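# Place rubber disc under hardness tester gauge foot

## Task

Set the grey rubber disc on the round table of the hardness tester so that the gauge's foot sits on top of it, then release the disc.

## Robot and tools

Robot: two arms, left_arm and right_arm, each ending in a two-finger gripper. All poses use one scene frame: origin on the table top midway between the arms, +x out over the table, +z up, and left_arm sits on the +y side. The names left and right do not tell you which side of an image something is on. In each gripper's own frame the fingers point along +z and close along y. end_effector_position is the spot between the finger pads, roughly 1 cm short of the tips. Printed positions can be a little wrong, worse when reaching far, and motions often stop a centimetre or more off target, usually low.

Row layout (used by every moving tool): one flat list of 16 numbers covering both arms, even if only one moves: x, y, z, qw, qx, qy, qz, opening for left_arm, then the same eight for right_arm. x, y, z are an absolute target position in metres in the scene frame; qw, qx, qy, qz is an absolute target orientation, w first, in the scene frame. Opening runs from -1 (closed) to +1 (fully open, 0.094 m); it is a target, not an offset.

execute_actions(actions): a list of up to 15 actions run in sequence. Each action is a table of up to 15 rows; each row lasts one control step of 1/30 s, and if the table is short the last row is held for the remaining steps of that action's 15. An empty list just returns the current state and images. Each action is checked: if any arm's target lies more than 0.6 m from that gripper's current position along any of the gripper's own axes, that action is refused for both arms; if the first action fails this check, or any action is malformed, nothing in the call runs. Every step, the controller limits each commanded pose to at most 70 mm and 16 degrees from the measured pose, so a distant target takes several actions, and after an action the arm only continues up to its last clipped pose. Position is favoured over orientation when both cannot be met. To hold an orientation, repeat the same quaternion in every row rather than copying the possibly drifted one from the result.

move(target, speed, blocking): target is one 16-number row as above, an absolute pose for each arm. Each gripper follows a straight line toward it; both paths finish together, lasting 0.5 to 10 s (cut off at 10 s). speed is the path top speed in m/s, 0.002 to 0.5, default 0.25; turning is capped at twice that in rad/s. Grippers turn the short way. Paths ignore obstacles and the other arm; grippers can lag, wander, or overshoot speed, especially with a nearly straight arm. Faster contact hits harder, and aiming further past a contact presses harder. The opening is sent at the start. With blocking=false you get a result after 0.5 s while motion continues; use wait(0) to check, and call wait or stop before sending more rows or moves. The result adds a move: line giving the ending (done, off_target, moving, held, fault) and limits (paced = pose was clipped; held = a check blocked some steps, after which the arm may jump faster), plus each gripper's distance from its target.

wait(seconds): 0 to 10; lets the scene run with each arm keeping its last command; returns early if a running move ends. stop(): brakes a running move; needs braking room; fingers keep moving. zoom_image(camera, region): camera is cam_left_wrist or cam_right_wrist (both 504x504); region [x0, y0, x1, y1] in image pixels from the top-left, at most 504 by 504. finished_scene(scene): pass the current scene number; ends it for good once the robot has held the last command, and reports success. The disc must stay placed.

Results: a state line 'left_arm: … | right_arm: …' with each gripper's position and quaternion; Hand target lines (what the controller now drives toward); joint positions (last one is measured finger opening in metres); grip_measured on the command scale (each gripper may read up to ~1 mm off, consistently); step readings with HELD marking held-back steps; 'pose unreachable' when clearance checks altered a command; FAULT, MOTOR HOT (from 85 °C) and OVER-TEMPERATURE FAULT (100 °C, arm goes limp and drops) lines. Joint limits (rad): waist -2.880..2.880, shoulder 0.000..3.142, elbow 0.000..3.019, wrist pitch -1.693..1.571, wrist yaw -1.571..1.571, wrist roll -2.094..2.094. Camera calibration gives K, distortion and T_world_to_cam per wrist camera; its numbers are approximate.

Gripping: to hold the disc, keep commanding an opening around 0.03 below grip_measured (less for a lighter hold). Finger force is roughly 50 to 62 N per pad, weaker for very thin parts. Holding loads heats motors, so don't linger while carrying.

Avoid: knocking or dropping anything off the table (fails the task), arms colliding or pushing hard on each other, slams and very hard pushes, and slips. An arm that should stay put should be sent its exact last reported pose and opening every call. Expect occasional brief tugs on a held part or pushes on loose objects. Faster, smoother, lower-effort solutions are preferred.

Each tool is called after "Request:" as name(argument=value, ...) on one line, values as JSON.

## Session

Request:
execute_actions(actions=[])

Scene clock: 0.00 s.
left_arm: end_effector_position=(+0.8092, +0.3278, +0.2973) grip_measured=+1.000 end_effector_quat_wxyz=(+0.354, -0.539, +0.729, -0.229) | right_arm: end_effector_position=(+0.1543, -0.4169, +0.2175) grip_measured=+1.000 end_effector_quat_wxyz=(+0.087, +0.678, +0.708, +0.175)
Joint positions: left_arm=[ 0.094  2.121  2.221 -0.802 -0.034 -1.239  0.094] | right_arm=[-0.683  0.58   0.719 -1.451 -0.299  1.036  0.094]
Joint velocities: left_arm=[-0.015 -0.015  0.012  0.002 -0.051  0.022  0.   ] | right_arm=[-0.005  0.005 -0.002 -0.002 -0.037 -0.037  0.   ]
Motor temperatures (°C, as the motors report them): left_arm=[30 30 31 32 30 29] | right_arm=[31 31 37 31 32 30]
Hand target (left_arm): +0.814, +0.328, +0.308; +0.362, -0.536, +0.725, -0.235
Hand target (right_arm): +0.158, -0.419, +0.228; +0.099, +0.676, +0.708, +0.178
camera_calibration (this result's frames):
cam_left_wrist: T_world_to_cam=[[0.624195, -0.312677, 0.71597, -0.617227], [-0.579553, -0.799875, 0.155945, 0.692755], [0.523926, -0.512282, -0.680491, 0.0710769], [0, 0, 0, 1]] pos_world=[0.749519, 0.397536, 0.382252]
cam_right_wrist: T_world_to_cam=[[-0.926275, -0.0456538, -0.374073, 0.206902], [-0.289213, 0.722504, 0.627968, 0.214261], [0.2416, 0.689858, -0.682441, 0.52086], [0, 0, 0, 1]] pos_world=[0.127776, -0.504677, 0.298304]

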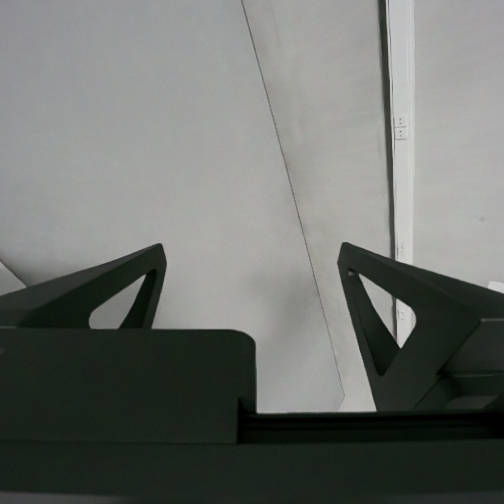

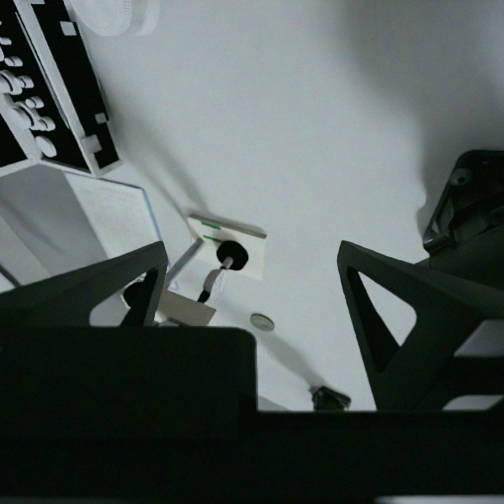

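Request:
move(target=[0.3,0.15,0.38,0.44,0.37,0.79,-0.205,1,0.2,-0.3,0.36,0.341,-0.082,0.936,0.03,0.2], speed=0.3)

Request:
move(target=[0.185,0.015,0.06,0.513,0.349,0.747,-0.239,1,0.258,-0.2,0.3,0.341,-0.082,0.936,0.03,0.2])

Scene clock: 10.30 s.
left_arm: end_effector_position=(+0.3020, +0.1572, +0.3892) grip_measured=+1.000 end_effector_quat_wxyz=(+0.446, +0.365, +0.791, -0.204) | right_arm: end_effector_position=(+0.1960, -0.3068, +0.3305) grip_measured=+0.201 end_effector_quat_wxyz=(+0.314, -0.075, +0.947, +0.011)
Joint positions: left_arm=[-0.079  0.817  1.005 -0.861  0.587  0.418  0.094] | right_arm=[ 0.241  0.549  0.932 -1.334  0.165  0.181  0.056]
Joint velocities: left_arm=[-0.005 -0.005  0.002 -0.007  0.007  0.051  0.   ] | right_arm=[ 0.005  0.005 -0.002 -0.007 -0.007 -0.022 -0.   ]
Motor temperatures (°C, as the motors report them): left_arm=[30 32 34 32 30 29] | right_arm=[31 31 39 31 32 31]
Hand target (left_arm): +0.299, +0.155, +0.381; +0.437, +0.371, +0.793, -0.207
Hand target (right_arm): +0.203, -0.301, +0.359; +0.345, -0.084, +0.935, +0.020
Off the commanded pose (left_arm): 0.012 m, 1 deg.
Off the commanded pose (right_arm): 0.031 m, 4 deg.
move: off_target (left_arm, right_arm)
camera_calibration (this result's frames):
cam_left_wrist: T_world_to_cam=[[-0.759314, -0.650724, 0.000600276, 0.329682], [-0.598118, 0.697565, -0.394535, 0.232505], [0.256315, -0.299935, -0.918881, 0.45215], [0, 0, 0, 1]] pos_world=[0.273505, 0.18796, 0.507006]
cam_right_wrist: T_world_to_cam=[[0.175226, -0.983761, 0.03886, -0.34739], [-0.984454, -0.175562, -0.00536909, 0.145923], [0.0121042, -0.0373151, -0.99923, 0.438485], [0, 0, 0, 1]] pos_world=[0.199219, -0.299768, 0.452431]

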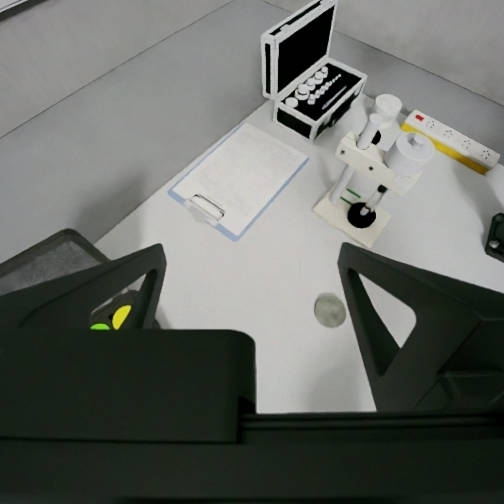

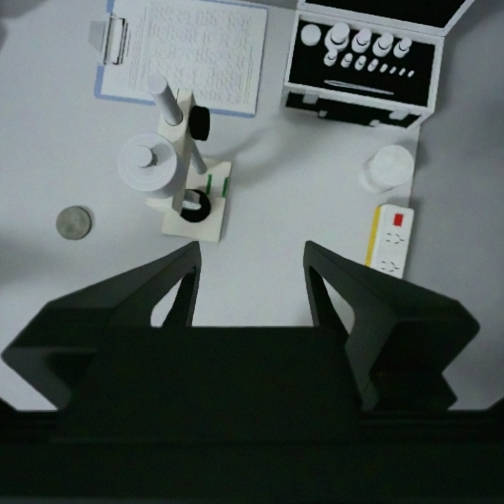

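Scene clock: 12.47 s.
left_arm: end_effector_position=(+0.1869, +0.0126, +0.0617) grip_measured=+1.000 end_effector_quat_wxyz=(+0.514, +0.349, +0.746, -0.240) | right_arm: end_effector_position=(+0.2554, -0.2066, +0.2990) grip_measured=+0.201 end_effector_quat_wxyz=(+0.337, -0.086, +0.937, +0.020)
Joint positions: left_arm=[-0.882  1.413  0.136  0.912 -0.078 -0.029  0.094] | right_arm=[ 0.543  0.795  0.91  -1.071  0.335  0.404  0.056]
Joint velocities: left_arm=[ 0.005 -0.015 -0.012 -0.002  0.022 -0.007  0.   ] | right_arm=[-0.015 -0.005 -0.007 -0.002  0.051 -0.037  0.   ]
Motor temperatures (°C, as the motors report them): left_arm=[30 32 34 32 30 29] | right_arm=[31 31 39 31 32 31]
Hand target (left_arm): +0.183, +0.014, +0.060; +0.513, +0.347, +0.747, -0.243
Hand target (right_arm): +0.257, -0.201, +0.299; +0.344, -0.083, +0.935, +0.028
Off the commanded pose (left_arm): 0.003 m, 0 deg.
Off the commanded pose (right_arm): 0.007 m, 1 deg.
move: done
camera_calibration (this result's frames):
cam_left_wrist: T_world_to_cam=[[-0.767676, -0.640836, 0.00131116, 0.149786], [-0.53433, 0.638957, -0.553376, 0.133903], [0.353786, -0.425515, -0.83293, 0.115413], [0, 0, 0, 1]] pos_world=[0.145705, 0.0595401, 0.170033]
cam_right_wrist: T_world_to_cam=[[0.200857, -0.97906, 0.0331421, -0.261886], [-0.977666, -0.202478, -0.0563138, 0.229673], [0.0618452, -0.0210909, -0.997863, 0.400283], [0, 0, 0, 1]] pos_world=[0.252389, -0.201456, 0.421041]

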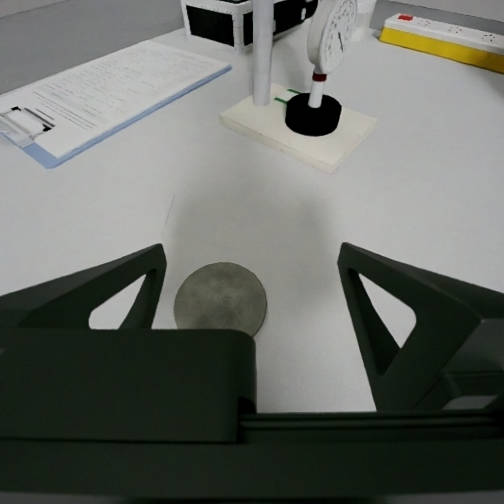

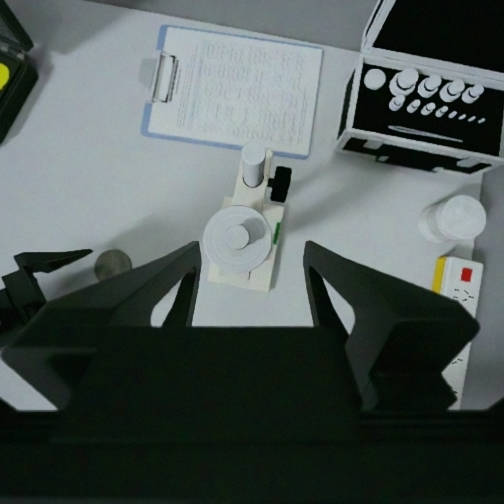

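Request:
move(target=[0.213,0.021,0.024,0.513,0.349,0.747,-0.239,1,0.278,-0.191,0.25,0.341,-0.082,0.936,0.03,0], speed=0.08)

Request:
move(target=[0.214,0.019,0.007,0.513,0.349,0.747,-0.239,0.9,0.278,-0.192,0.232,0.341,-0.082,0.936,0.03,0], speed=0.04)

Scene clock: 19.83 s.
left_arm: end_effector_position=(+0.2059, +0.0256, +0.0203) grip_measured=+1.000 end_effector_quat_wxyz=(+0.504, +0.350, +0.753, -0.238) | right_arm: end_effector_position=(+0.2707, -0.1913, +0.2503) grip_measured=+0.001 end_effector_quat_wxyz=(+0.335, -0.087, +0.938, +0.028)
Joint positions: left_arm=[-0.771  1.712  0.145  1.177  0.027  0.005  0.094] | right_arm=[ 0.541  0.851  0.808 -0.909  0.319  0.405  0.047]
Joint velocities: left_arm=[ 0.005  0.005 -0.002 -0.012  0.051 -0.022  0.   ] | right_arm=[ 0.015 -0.005 -0.007  0.012 -0.022 -0.022 -0.001]
Motor temperatures (°C, as the motors report them): left_arm=[30 31 33 32 30 29] | right_arm=[31 31 40 31 32 31]
Hand target (left_arm): +0.213, +0.021, +0.023; +0.513, +0.349, +0.747, -0.238
Hand target (right_arm): +0.277, -0.192, +0.250; +0.341, -0.082, +0.936, +0.030
Off the commanded pose (left_arm): 0.009 m, 1 deg.
Off the commanded pose (right_arm): 0.007 m, 1 deg.
move: done
camera_calibration (this result's frames):
cam_left_wrist: T_world_to_cam=[[-0.767295, -0.641252, 0.00737399, 0.172547], [-0.545872, 0.647046, -0.532311, 0.114602], [0.336574, -0.412465, -0.846516, 0.0833144], [0, 0, 0, 1]] pos_world=[0.166911, 0.0708575, 0.130259]
cam_right_wrist: T_world_to_cam=[[0.207674, -0.978004, 0.0194867, -0.246625], [-0.97652, -0.208443, -0.0544071, 0.243138], [0.0572722, -0.00773025, -0.998329, 0.355009], [0, 0, 0, 1]] pos_world=[0.268314, -0.187775, 0.372449]

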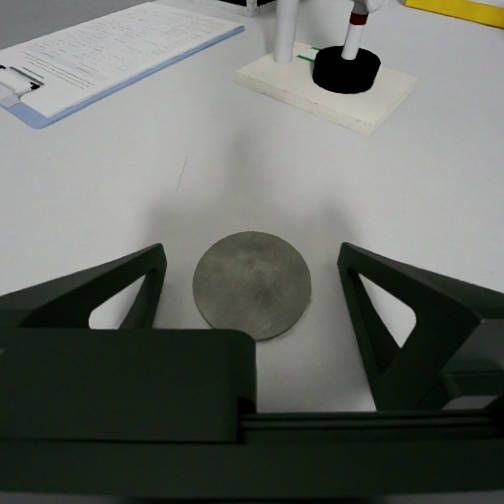

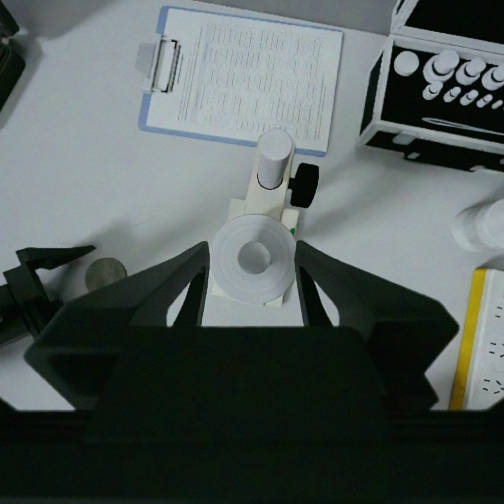

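Scene clock: 20.63 s.
left_arm: end_effector_position=(+0.2112, +0.0194, +0.0136) grip_measured=+0.902 end_effector_quat_wxyz=(+0.515, +0.346, +0.745, -0.245) | right_arm: end_effector_position=(+0.2717, -0.1918, +0.2350) grip_measured=+0.001 end_effector_quat_wxyz=(+0.338, -0.085, +0.937, +0.030)
Joint positions: left_arm=[-0.771  1.824  0.165  1.302  0.028  0.002  0.089] | right_arm=[ 0.537  0.852  0.766 -0.859  0.318  0.405  0.047]
Joint velocities: left_arm=[-0.015 -0.005  0.002  0.007 -0.051  0.022  0.   ] | right_arm=[ 0.005 -0.015 -0.012  0.027 -0.022  0.037 -0.   ]
Motor temperatures (°C, as the motors report them): left_arm=[30 31 33 32 30 29] | right_arm=[31 31 40 31 32 31]
Hand target (left_arm): +0.214, +0.019, +0.007; +0.513, +0.349, +0.747, -0.239
Hand target (right_arm): +0.278, -0.192, +0.232; +0.341, -0.082, +0.936, +0.030
Off the commanded pose (left_arm): 0.007 m, 1 deg.
Off the commanded pose (right_arm): 0.007 m, 1 deg.
move: done
camera_calibration (this result's frames):
cam_left_wrist: T_world_to_cam=[[-0.767256, -0.641256, 0.0104561, 0.172569], [-0.535748, 0.631884, -0.560086, 0.116482], [0.352551, -0.435331, -0.828369, 0.0700877], [0, 0, 0, 1]] pos_world=[0.1701, 0.067569, 0.121494]
cam_right_wrist: T_world_to_cam=[[0.204881, -0.978667, 0.0152958, -0.245385], [-0.976806, -0.205435, -0.0603871, 0.245206], [0.0622412, -0.00256886, -0.998058, 0.339224], [0, 0, 0, 1]] pos_world=[0.26868, -0.188905, 0.357126]

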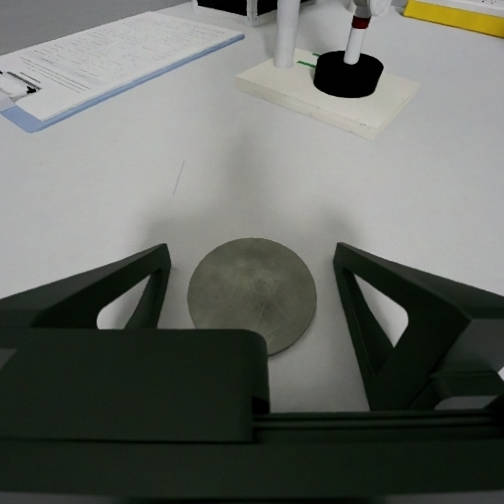

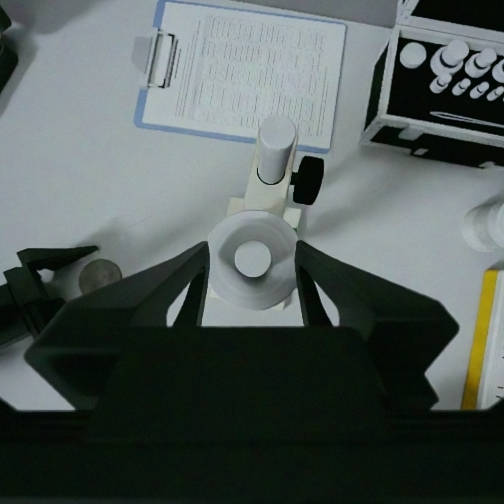

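A bit deep; back off ~6mm, then close.

Request:
move(target=[0.207,0.026,0.009,0.513,0.349,0.747,-0.239,0.8,0.278,-0.192,0.232,0.341,-0.082,0.936,0.03,-0.7], speed=0.04)

Request:
move(target=[0.207,0.026,0.008,0.513,0.349,0.747,-0.239,0.22,0.278,-0.192,0.232,0.341,-0.082,0.936,0.03,-0.7], speed=0.04)

Scene clock: 26.33 s.
left_arm: end_effector_position=(+0.2092, +0.0216, +0.0137) grip_measured=+0.802 end_effector_quat_wxyz=(+0.515, +0.346, +0.745, -0.244) | right_arm: end_effector_position=(+0.2720, -0.1922, +0.2349) grip_measured=-0.628 end_effector_quat_wxyz=(+0.338, -0.085, +0.937, +0.029)
Joint positions: left_arm=[-0.771  1.824  0.158  1.309  0.028  0.002  0.085] | right_arm=[ 0.537  0.852  0.766 -0.859  0.319  0.405  0.017]
Joint velocities: left_arm=[-0.005 -0.005 -0.012  0.017 -0.022  0.007 -0.   ] | right_arm=[ 0.005 -0.005 -0.002 -0.012  0.037  0.007 -0.   ]
Motor temperatures (°C, as the motors report them): left_arm=[30 31 33 32 30 29] | right_arm=[31 31 40 31 32 31]
Hand target (left_arm): +0.207, +0.026, +0.009; +0.513, +0.349, +0.747, -0.239
Hand target (right_arm): +0.278, -0.192, +0.232; +0.341, -0.082, +0.936, +0.030
Off the commanded pose (left_arm): 0.007 m, 1 deg.
Off the commanded pose (right_arm): 0.007 m, 0 deg.
move: done
camera_calibration (this result's frames):
cam_left_wrist: T_world_to_cam=[[-0.767339, -0.641162, 0.0101191, 0.172508], [-0.535793, 0.632404, -0.559457, 0.114064], [0.352303, -0.434714, -0.828798, 0.0718688], [0, 0, 0, 1]] pos_world=[0.168167, 0.0697135, 0.121633]
cam_right_wrist: T_world_to_cam=[[0.203473, -0.978945, 0.0162943, -0.245704], [-0.977082, -0.204093, -0.0604793, 0.245731], [0.0625314, -0.0036149, -0.998036, 0.338849], [0, 0, 0, 1]] pos_world=[0.268905, -0.189154, 0.357049]

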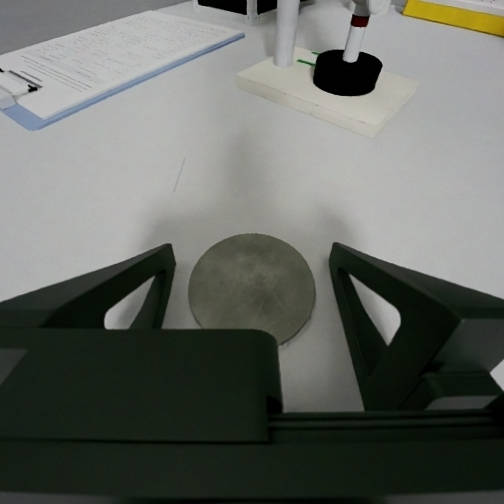

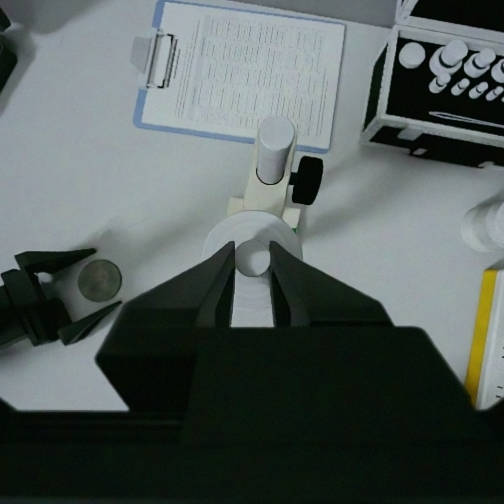

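Scene clock: 27.03 s.
left_arm: end_effector_position=(+0.2093, +0.0215, +0.0137) grip_measured=+0.321 end_effector_quat_wxyz=(+0.516, +0.346, +0.744, -0.245) | right_arm: end_effector_position=(+0.2720, -0.1922, +0.2349) grip_measured=-0.628 end_effector_quat_wxyz=(+0.338, -0.085, +0.937, +0.029)
Joint positions: left_arm=[-0.771  1.83   0.158  1.317  0.028  0.002  0.062] | right_arm=[ 0.537  0.852  0.766 -0.859  0.319  0.405  0.017]
Joint velocities: left_arm=[-0.005  0.005  0.007 -0.017 -0.022 -0.095 -0.   ] | right_arm=[ 0.005 -0.005  0.002  0.012  0.051 -0.022  0.   ]
Motor temperatures (°C, as the motors report them): left_arm=[30 31 33 32 30 29] | right_arm=[31 31 40 31 32 31]
Hand target (left_arm): +0.207, +0.026, +0.008; +0.513, +0.349, +0.747, -0.239
Hand target (right_arm): +0.278, -0.192, +0.232; +0.341, -0.082, +0.936, +0.030
Off the commanded pose (left_arm): 0.008 m, 1 deg.
Off the commanded pose (right_arm): 0.007 m, 0 deg.
move: done
camera_calibration (this result's frames):
cam_left_wrist: T_world_to_cam=[[-0.767359, -0.641139, 0.0100371, 0.172515], [-0.534661, 0.63112, -0.561983, 0.113992], [0.353975, -0.436609, -0.827088, 0.0715152], [0, 0, 0, 1]] pos_world=[0.168013, 0.0698881, 0.121479]
cam_right_wrist: T_world_to_cam=[[0.203473, -0.978945, 0.0162943, -0.245704], [-0.977082, -0.204093, -0.0604793, 0.245731], [0.0625314, -0.0036149, -0.998036, 0.338849], [0, 0, 0, 1]] pos_world=[0.268905, -0.189154, 0.357049]

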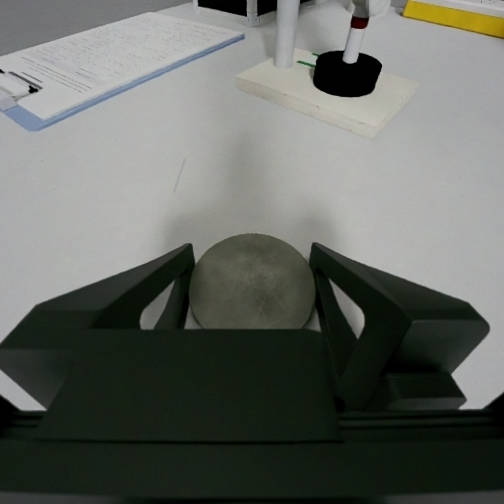

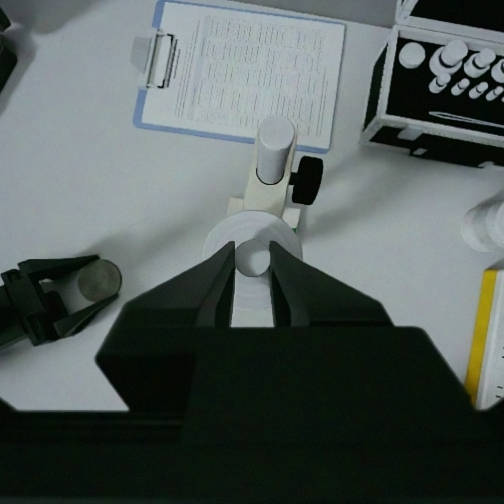

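Request:
move(target=[0.209,0.015,0.055,0.513,0.349,0.747,-0.239,0.27,0.278,-0.192,0.232,0.341,-0.082,0.936,0.03,-0.7], speed=0.1)

Request:
move(target=[0.243,-0.158,0.056,0.49,0.412,0.714,-0.283,0.27,0.276,-0.192,0.322,0.36,-0.082,0.929,0.03,-0.7], speed=0.1)

Scene clock: 32.83 s.
left_arm: end_effector_position=(+0.2094, +0.0190, +0.0543) grip_measured=+0.321 end_effector_quat_wxyz=(+0.513, +0.346, +0.748, -0.238) | right_arm: end_effector_position=(+0.2720, -0.1922, +0.2349) grip_measured=-0.628 end_effector_quat_wxyz=(+0.338, -0.085, +0.937, +0.029)
Joint positions: left_arm=[-0.786  1.484  0.158  0.958  0.005  0.001  0.062] | right_arm=[ 0.537  0.852  0.766 -0.859  0.319  0.405  0.017]
Joint velocities: left_arm=[-0.015 -0.005  0.007 -0.022 -0.066 -0.051 -0.   ] | right_arm=[ 0.005 -0.005 -0.012  0.022 -0.11  -0.007  0.   ]
Motor temperatures (°C, as the motors report them): left_arm=[30 31 32 32 30 29] | right_arm=[31 31 40 31 32 31]
Hand target (left_arm): +0.209, +0.015, +0.056; +0.513, +0.349, +0.747, -0.239
Hand target (right_arm): +0.278, -0.192, +0.232; +0.341, -0.082, +0.936, +0.030
Off the commanded pose (left_arm): 0.004 m, 0 deg.
Off the commanded pose (right_arm): 0.007 m, 0 deg.
move: done
camera_calibration (this result's frames):
cam_left_wrist: T_world_to_cam=[[-0.762708, -0.646737, 0.00288807, 0.170129], [-0.541407, 0.636035, -0.549853, 0.139113], [0.353773, -0.420941, -0.835256, 0.104036], [0, 0, 0, 1]] pos_world=[0.16827, 0.0653409, 0.162897]
cam_right_wrist: T_world_to_cam=[[0.203473, -0.978945, 0.0162943, -0.245704], [-0.977082, -0.204093, -0.0604793, 0.245731], [0.0625314, -0.0036149, -0.998036, 0.338849], [0, 0, 0, 1]] pos_world=[0.268905, -0.189154, 0.357049]

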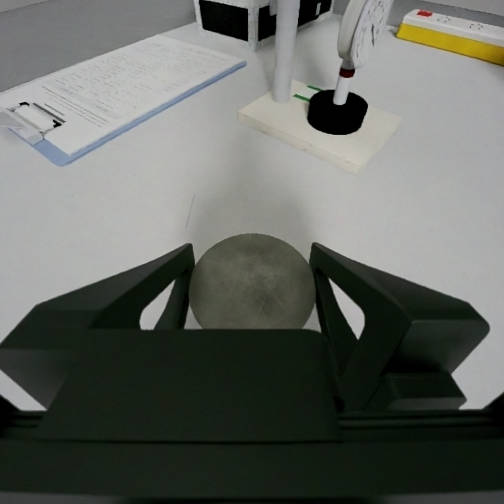

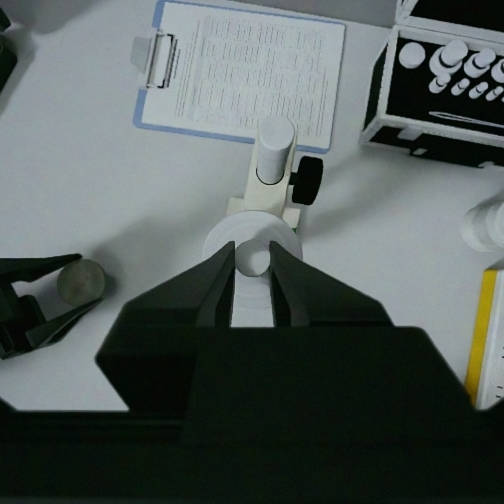

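Scene clock: 35.00 s.
left_arm: end_effector_position=(+0.2386, -0.1446, +0.0558) grip_measured=+0.321 end_effector_quat_wxyz=(+0.489, +0.407, +0.719, -0.280) | right_arm: end_effector_position=(+0.2652, -0.1978, +0.2523) grip_measured=-0.628 end_effector_quat_wxyz=(+0.308, -0.092, +0.947, +0.009)
Joint positions: left_arm=[-0.943  1.719  0.566  0.78   0.014  0.001  0.062] | right_arm=[ 0.537  0.867  0.844 -0.998  0.319  0.405  0.017]
Joint velocities: left_arm=[-0.005 -0.005  0.022  0.017 -0.007 -0.022  0.   ] | right_arm=[ 0.015 -0.005 -0.017  0.002  0.051 -0.007 -0.   ]
Motor temperatures (°C, as the motors report them): left_arm=[30 31 32 32 30 29] | right_arm=[31 31 41 31 32 31]
Hand target (left_arm): +0.241, -0.158, +0.056; +0.489, +0.412, +0.715, -0.283
Hand target (right_arm): +0.274, -0.194, +0.319; +0.360, -0.081, +0.929, +0.031
Off the commanded pose (left_arm): 0.014 m, 1 deg.
Off the commanded pose (right_arm): 0.071 m, 7 deg.
move: off_target (left_arm, right_arm)
camera_calibration (this result's frames):
cam_left_wrist: T_world_to_cam=[[-0.858911, -0.512087, 0.00625585, 0.12879], [-0.432049, 0.717998, -0.545722, 0.245342], [0.274966, -0.471429, -0.837943, 0.0378522], [0, 0, 0, 1]] pos_world=[0.206211, -0.0923585, 0.164801]
cam_right_wrist: T_world_to_cam=[[0.205446, -0.977321, 0.0513361, -0.259111], [-0.978659, -0.205391, 0.00640925, 0.222305], [0.00428007, -0.0515572, -0.998661, 0.362697], [0, 0, 0, 1]] pos_world=[0.269242, -0.188876, 0.374088]

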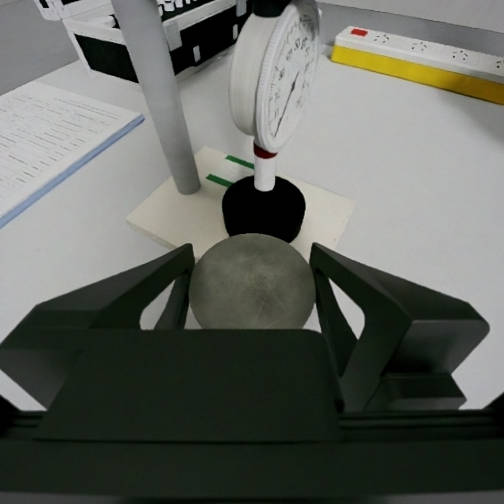

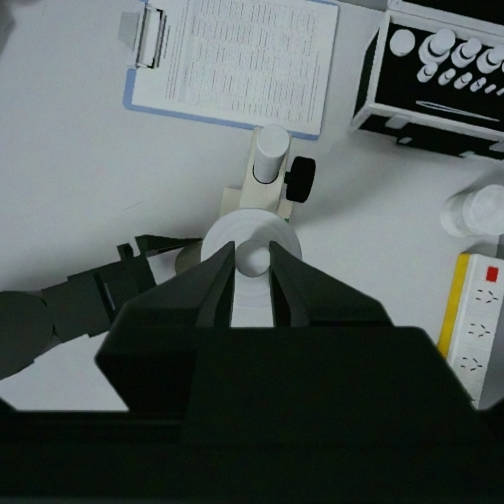

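Request:
execute_actions(actions=[[[0.243,-0.172,0.053,0.49,0.412,0.714,-0.283,0.27,0.276,-0.192,0.322,0.36,-0.082,0.929,0.03,-0.7]],[[0.249,-0.185,0.052,0.49,0.412,0.714,-0.283,0.27,0.276,-0.192,0.322,0.36,-0.082,0.929,0.03,-0.7]],[[0.256,-0.198,0.052,0.49,0.412,0.714,-0.283,0.27,0.276,-0.192,0.322,0.36,-0.082,0.929,0.03,-0.7]]])

Scene clock: 42.10 s.
left_arm: end_effector_position=(+0.2532, -0.1836, +0.0521) grip_measured=+0.321 end_effector_quat_wxyz=(+0.489, +0.411, +0.717, -0.280) | right_arm: end_effector_position=(+0.2652, -0.1978, +0.2523) grip_measured=-0.628 end_effector_quat_wxyz=(+0.308, -0.092, +0.947, +0.009)
Joint positions: left_arm=[-0.96   1.795  0.681  0.741  0.004  0.001  0.062] | right_arm=[ 0.537  0.867  0.844 -0.998  0.319  0.405  0.017]
Joint velocities: left_arm=[ 0.005 -0.005  0.007 -0.007  0.037  0.007  0.001] | right_arm=[-0.005  0.005  0.002  0.002 -0.022 -0.051  0.   ]
Motor temperatures (°C, as the motors report them): left_arm=[30 31 33 32 30 29] | right_arm=[31 31 45 31 33 31]
Hand target (left_arm): +0.255, -0.198, +0.052; +0.490, +0.412, +0.714, -0.283
Hand target (right_arm): +0.274, -0.194, +0.319; +0.360, -0.081, +0.929, +0.031
Off the commanded pose (left_arm): 0.015 m, 0 deg.
Off the commanded pose (right_arm): 0.071 m, 7 deg.
Step readings (end_effector_position; steps 1 to 15: 1st action; 16 to 30: 2nd action; 31 to 45: 3rd action):
0: left_arm (+0.2386, -0.1446, +0.0558) | right_arm (+0.2652, -0.1978, +0.2523)
1: left_arm (+0.2389, -0.1454, +0.0557) | right_arm (+0.2652, -0.1978, +0.2523)
2: left_arm (+0.2393, -0.1473, +0.0550) | right_arm (+0.2652, -0.1978, +0.2523)
4: left_arm (+0.2395, -0.1529, +0.0533) | right_arm (+0.2652, -0.1978, +0.2523)
8: left_arm (+0.2386, -0.1582, +0.0515) | right_arm (+0.2652, -0.1978, +0.2523)
15: left_arm (+0.2384, -0.1583, +0.0514) | right_arm (+0.2652, -0.1978, +0.2523)
16: left_arm (+0.2391, -0.1590, +0.0512) | right_arm (+0.2652, -0.1978, +0.2523)
17: left_arm (+0.2403, -0.1606, +0.0506) | right_arm (+0.2652, -0.1978, +0.2523)
19: left_arm (+0.2433, -0.1655, +0.0505) | right_arm (+0.2652, -0.1978, +0.2523)
23: left_arm (+0.2464, -0.1708, +0.0522) | right_arm (+0.2652, -0.1978, +0.2523)
30: left_arm (+0.2464, -0.1708, +0.0521) | right_arm (+0.2652, -0.1978, +0.2523)
31: left_arm (+0.2468, -0.1717, +0.0518) | right_arm (+0.2652, -0.1978, +0.2523)
32: left_arm (+0.2478, -0.1733, +0.0511) | right_arm (+0.2652, -0.1978, +0.2523)
34: left_arm (+0.2505, -0.1785, +0.0509) | right_arm (+0.2652, -0.1978, +0.2523)
38: left_arm (+0.2533, -0.1836, +0.0523) | right_arm (+0.2652, -0.1978, +0.2523)
45: end_effector_position above
camera_calibration (this result's frames):
cam_left_wrist: T_world_to_cam=[[-0.862947, -0.505287, 0.00277051, 0.123901], [-0.424516, 0.722008, -0.546343, 0.276456], [0.27406, -0.472641, -0.837557, 0.0122936], [0, 0, 0, 1]] pos_world=[0.22091, -0.131187, 0.160993]
cam_right_wrist: T_world_to_cam=[[0.205446, -0.977321, 0.0513361, -0.259111], [-0.978659, -0.205391, 0.00640925, 0.222305], [0.00428007, -0.0515572, -0.998661, 0.362697], [0, 0, 0, 1]] pos_world=[0.269242, -0.188876, 0.374088]

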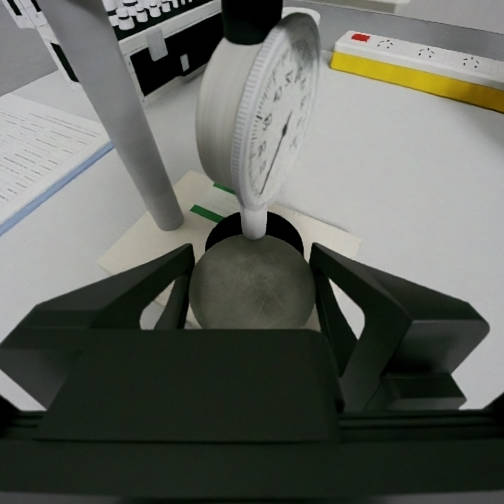

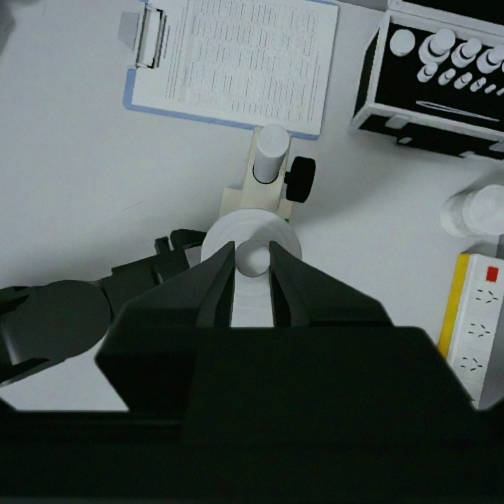

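Request:
execute_actions(actions=[[[0.262,-0.211,0.051,0.49,0.412,0.714,-0.283,0.27,0.276,-0.192,0.322,0.36,-0.082,0.929,0.03,-0.7]],[[0.268,-0.223,0.051,0.49,0.412,0.714,-0.283,0.27,0.276,-0.192,0.322,0.36,-0.082,0.929,0.03,-0.7]],[[0.268,-0.223,0.043,0.49,0.412,0.714,-0.283,0.27,0.276,-0.192,0.322,0.36,-0.082,0.929,0.03,-0.7]]])

Scene clock: 53.20 s.
left_arm: end_effector_position=(+0.2652, -0.2082, +0.0475) grip_measured=+0.321 end_effector_quat_wxyz=(+0.488, +0.411, +0.717, -0.280) | right_arm: end_effector_position=(+0.2652, -0.1978, +0.2523) grip_measured=-0.628 end_effector_quat_wxyz=(+0.308, -0.092, +0.947, +0.009)
Joint positions: left_arm=[-0.964  1.848  0.761  0.711  0.    -0.     0.062] | right_arm=[ 0.537  0.867  0.844 -0.998  0.319  0.405  0.017]
Joint velocities: left_arm=[ 0.005 -0.015  0.002 -0.007 -0.007 -0.022 -0.001] | right_arm=[ 0.005 -0.005 -0.007 -0.007 -0.051 -0.081  0.   ]
Motor temperatures (°C, as the motors report them): left_arm=[30 31 34 32 30 29] | right_arm=[31 31 48 31 33 31]
Hand target (left_arm): +0.267, -0.222, +0.043; +0.490, +0.412, +0.714, -0.283
Hand target (right_arm): +0.274, -0.194, +0.319; +0.360, -0.081, +0.929, +0.031
Off the commanded pose (left_arm): 0.016 m, 1 deg.
Off the commanded pose (right_arm): 0.071 m, 7 deg.
Step readings (end_effector_position; steps 1 to 15: 1st action; 16 to 30: 2nd action; 31 to 45: 3rd action):
0: left_arm (+0.2532, -0.1836, +0.0521) | right_arm (+0.2652, -0.1978, +0.2523)
1: left_arm (+0.2537, -0.1843, +0.0517) | right_arm (+0.2652, -0.1978, +0.2523)
2: left_arm (+0.2547, -0.1861, +0.0509) | right_arm (+0.2652, -0.1978, +0.2523)
4: left_arm (+0.2570, -0.1912, +0.0504) | right_arm (+0.2652, -0.1978, +0.2523)
8: left_arm (+0.2590, -0.1963, +0.0508) | right_arm (+0.2652, -0.1978, +0.2523)
15: left_arm (+0.2589, -0.1962, +0.0506) | right_arm (+0.2652, -0.1978, +0.2523)
16: left_arm (+0.2593, -0.1971, +0.0506) | right_arm (+0.2652, -0.1978, +0.2523)
17: left_arm (+0.2603, -0.1986, +0.0499) | right_arm (+0.2652, -0.1978, +0.2523)
19: left_arm (+0.2629, -0.2033, +0.0500) | right_arm (+0.2652, -0.1978, +0.2523)
23: left_arm (+0.2651, -0.2080, +0.0514) | right_arm (+0.2652, -0.1978, +0.2523)
30: left_arm (+0.2650, -0.2079, +0.0512) | right_arm (+0.2652, -0.1978, +0.2523)
31: left_arm (+0.2650, -0.2078, +0.0503) | right_arm (+0.2652, -0.1978, +0.2523)
32: left_arm (+0.2650, -0.2079, +0.0491) | right_arm (+0.2652, -0.1978, +0.2523)
34: left_arm (+0.2651, -0.2081, +0.0474) | right_arm (+0.2652, -0.1978, +0.2523)
38: left_arm (+0.2652, -0.2082, +0.0475) | right_arm (+0.2652, -0.1978, +0.2523)
45: end_effector_position above
camera_calibration (this result's frames):
cam_left_wrist: T_world_to_cam=[[-0.863193, -0.504867, 0.00266342, 0.121961], [-0.425053, 0.723864, -0.543461, 0.297214], [0.272448, -0.470244, -0.83943, -0.00551666], [0, 0, 0, 1]] pos_world=[0.233111, -0.156163, 0.156569]
cam_right_wrist: T_world_to_cam=[[0.205446, -0.977321, 0.0513361, -0.259111], [-0.978659, -0.205391, 0.00640925, 0.222305], [0.00428007, -0.0515572, -0.998661, 0.362697], [0, 0, 0, 1]] pos_world=[0.269242, -0.188876, 0.374088]

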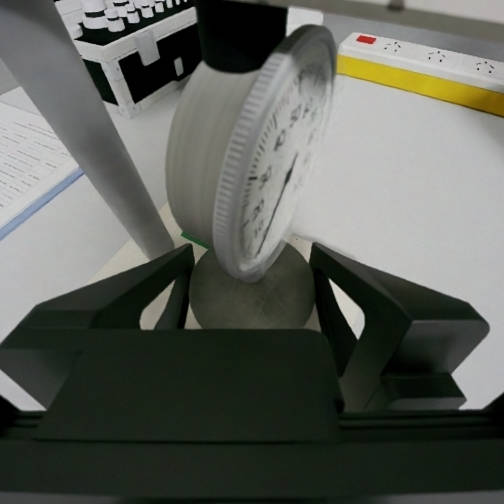

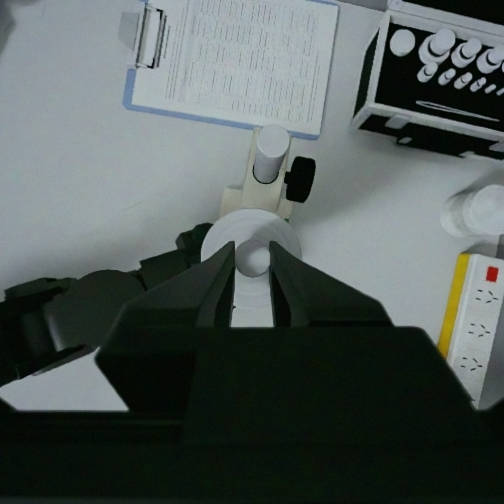

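Seated and centered. Release, retreat and lower.

Request:
execute_actions(actions=[[[0.268,-0.223,0.045,0.49,0.412,0.714,-0.283,0.6,0.273,-0.195,0.29,0.34,-0.082,0.936,0.03,-0.7]],[[0.26,-0.193,0.055,0.49,0.412,0.714,-0.283,0.6,0.272,-0.196,0.276,0.33,-0.085,0.94,0.025,-0.7]],[[0.249,-0.172,0.058,0.49,0.412,0.714,-0.283,0.6,0.271,-0.196,0.268,0.32,-0.085,0.943,0.025,-0.7]],[[0.237,-0.15,0.062,0.49,0.412,0.714,-0.283,0.6,0.27,-0.197,0.259,0.32,-0.085,0.943,0.025,-0.7]],[[0.226,-0.13,0.065,0.49,0.412,0.714,-0.283,0.6,0.269,-0.197,0.245,0.32,-0.085,0.943,0.025,-0.7]],[[0.226,-0.13,0.065,0.49,0.412,0.714,-0.283,0.6,0.269,-0.197,0.245,0.32,-0.085,0.943,0.025,0]],[[0.226,-0.13,0.065,0.49,0.412,0.714,-0.283,0.6,0.268,-0.197,0.29,0.32,-0.085,0.943,0.025,0]]])

Scene clock: 64.57 s.
left_arm: end_effector_position=(+0.2222, -0.1325, +0.0569) grip_measured=+0.598 end_effector_quat_wxyz=(+0.480, +0.415, +0.720, -0.281) | right_arm: end_effector_position=(+0.2643, -0.1982, +0.2667) grip_measured=-0.001 end_effector_quat_wxyz=(+0.307, -0.089, +0.947, +0.019)
Joint positions: left_arm=[-0.956  1.673  0.519  0.763  0.02   0.     0.075] | right_arm=[ 0.526  0.858  0.877 -1.03   0.297  0.405  0.047]
Joint velocities: left_arm=[ 0.005 -0.015 -0.002 -0.007 -0.007  0.066 -0.   ] | right_arm=[ 0.005 -0.005 -0.022 -0.002 -0.022 -0.022  0.   ]
Motor temperatures (°C, as the motors report them): left_arm=[30 31 34 32 30 29] | right_arm=[31 31 49 31 33 31]
Hand target (left_arm): +0.226, -0.130, +0.065; +0.490, +0.412, +0.714, -0.283
Hand target (right_arm): +0.268, -0.197, +0.290; +0.320, -0.085, +0.943, +0.025
Off the commanded pose (left_arm): 0.009 m, 1 deg.
Off the commanded pose (right_arm): 0.024 m, 2 deg.
Step readings (end_effector_position; steps 1 to 15: 1st action; 16 to 30: 2nd action; 31 to 45: 3rd action; 46 to 60: 4th action; 61 to 75: 5th action; 76 to 90: 6th action; 91 to 105: 7th action):
0: left_arm (+0.2652, -0.2082, +0.0475) | right_arm (+0.2652, -0.1978, +0.2523)
1: left_arm (+0.2652, -0.2082, +0.0475) | right_arm (+0.2649, -0.1973, +0.2521)
2: left_arm (+0.2652, -0.2082, +0.0470) | right_arm (+0.2649, -0.1974, +0.2520)
4: left_arm (+0.2651, -0.2080, +0.0459) | right_arm (+0.2651, -0.1974, +0.2518)
8: left_arm (+0.2650, -0.2079, +0.0450) | right_arm (+0.2651, -0.1974, +0.2518)
15: left_arm (+0.2650, -0.2079, +0.0450) | right_arm (+0.2651, -0.1974, +0.2518)
16: left_arm (+0.2637, -0.2068, +0.0443) | right_arm (+0.2651, -0.1973, +0.2515)
17: left_arm (+0.2616, -0.2045, +0.0440) | right_arm (+0.2652, -0.1973, +0.2512)
19: left_arm (+0.2580, -0.1988, +0.0433) | right_arm (+0.2654, -0.1972, +0.2504)
23: left_arm (+0.2565, -0.1963, +0.0447) | right_arm (+0.2653, -0.1972, +0.2490)
30: left_arm (+0.2564, -0.1964, +0.0451) | right_arm (+0.2653, -0.1971, +0.2489)
31: left_arm (+0.2550, -0.1943, +0.0450) | right_arm (+0.2651, -0.1972, +0.2481)
32: left_arm (+0.2524, -0.1897, +0.0453) | right_arm (+0.2652, -0.1973, +0.2476)
34: left_arm (+0.2466, -0.1793, +0.0446) | right_arm (+0.2652, -0.1973, +0.2457)
38: left_arm (+0.2445, -0.1742, +0.0474) | right_arm (+0.2652, -0.1973, +0.2443)
45: left_arm (+0.2448, -0.1743, +0.0485) | right_arm (+0.2652, -0.1973, +0.2443)
46: left_arm (+0.2433, -0.1721, +0.0483) | right_arm (+0.2650, -0.1974, +0.2434)
47: left_arm (+0.2408, -0.1677, +0.0488) | right_arm (+0.2650, -0.1975, +0.2427)
49: left_arm (+0.2349, -0.1572, +0.0487) | right_arm (+0.2650, -0.1974, +0.2420)
53: left_arm (+0.2327, -0.1520, +0.0524) | right_arm (+0.2650, -0.1974, +0.2420)
60: left_arm (+0.2331, -0.1521, +0.0535) | right_arm (+0.2650, -0.1974, +0.2420)
61: left_arm (+0.2318, -0.1503, +0.0534) | right_arm (+0.2652, -0.1974, +0.2410)
62: left_arm (+0.2296, -0.1465, +0.0538) | right_arm (+0.2650, -0.1976, +0.2413)
64: left_arm (+0.2242, -0.1371, +0.0534) | right_arm (+0.2650, -0.1976, +0.2413)
68: left_arm (+0.2221, -0.1324, +0.0561) | right_arm (+0.2650, -0.1976, +0.2413)
75: left_arm (+0.2222, -0.1325, +0.0569) | right_arm (+0.2650, -0.1976, +0.2413)
76: left_arm (+0.2222, -0.1325, +0.0569) | right_arm (+0.2650, -0.1976, +0.2413)
77: left_arm (+0.2222, -0.1325, +0.0569) | right_arm (+0.2652, -0.1974, +0.2415)
79: left_arm (+0.2222, -0.1325, +0.0569) | right_arm (+0.2652, -0.1974, +0.2415)
83: left_arm (+0.2222, -0.1325, +0.0569) | right_arm (+0.2652, -0.1974, +0.2415)
90: left_arm (+0.2222, -0.1325, +0.0569) | right_arm (+0.2652, -0.1974, +0.2415)
91: left_arm (+0.2222, -0.1325, +0.0569) | right_arm (+0.2639, -0.1984, +0.2424)
92: left_arm (+0.2222, -0.1325, +0.0569) | right_arm (+0.2620, -0.2000, +0.2441)
94: left_arm (+0.2222, -0.1325, +0.0569) | right_arm (+0.2615, -0.2004, +0.2517)
98: left_arm (+0.2222, -0.1325, +0.0569) | right_arm (+0.2644, -0.1982, +0.2654)
105: end_effector_position above
camera_calibration (this result's frames):
cam_left_wrist: T_world_to_cam=[[-0.867895, -0.496659, 0.00938828, 0.124793], [-0.425306, 0.733177, -0.530628, 0.229856], [0.256658, -0.464522, -0.847553, 0.0544493], [0, 0, 0, 1]] pos_world=[0.192091, -0.0812524, 0.166945]
cam_right_wrist: T_world_to_cam=[[0.206946, -0.977889, 0.0300957, -0.254962], [-0.978352, -0.206853, 0.00620747, 0.220978], [0.000155172, -0.0307288, -0.999528, 0.382468], [0, 0, 0, 1]] pos_world=[0.268898, -0.191861, 0.388589]

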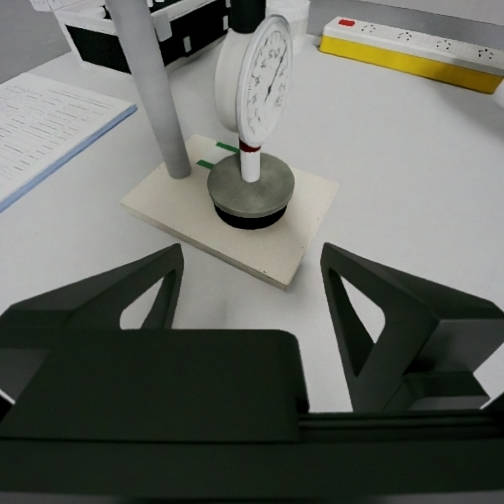

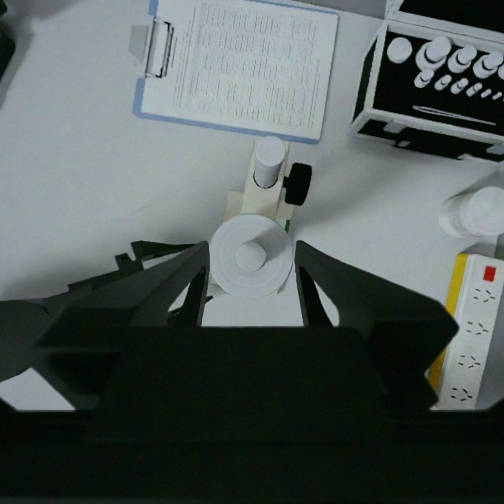

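Request:
finished_scene(scene=2)

The scene is finished: the task was done.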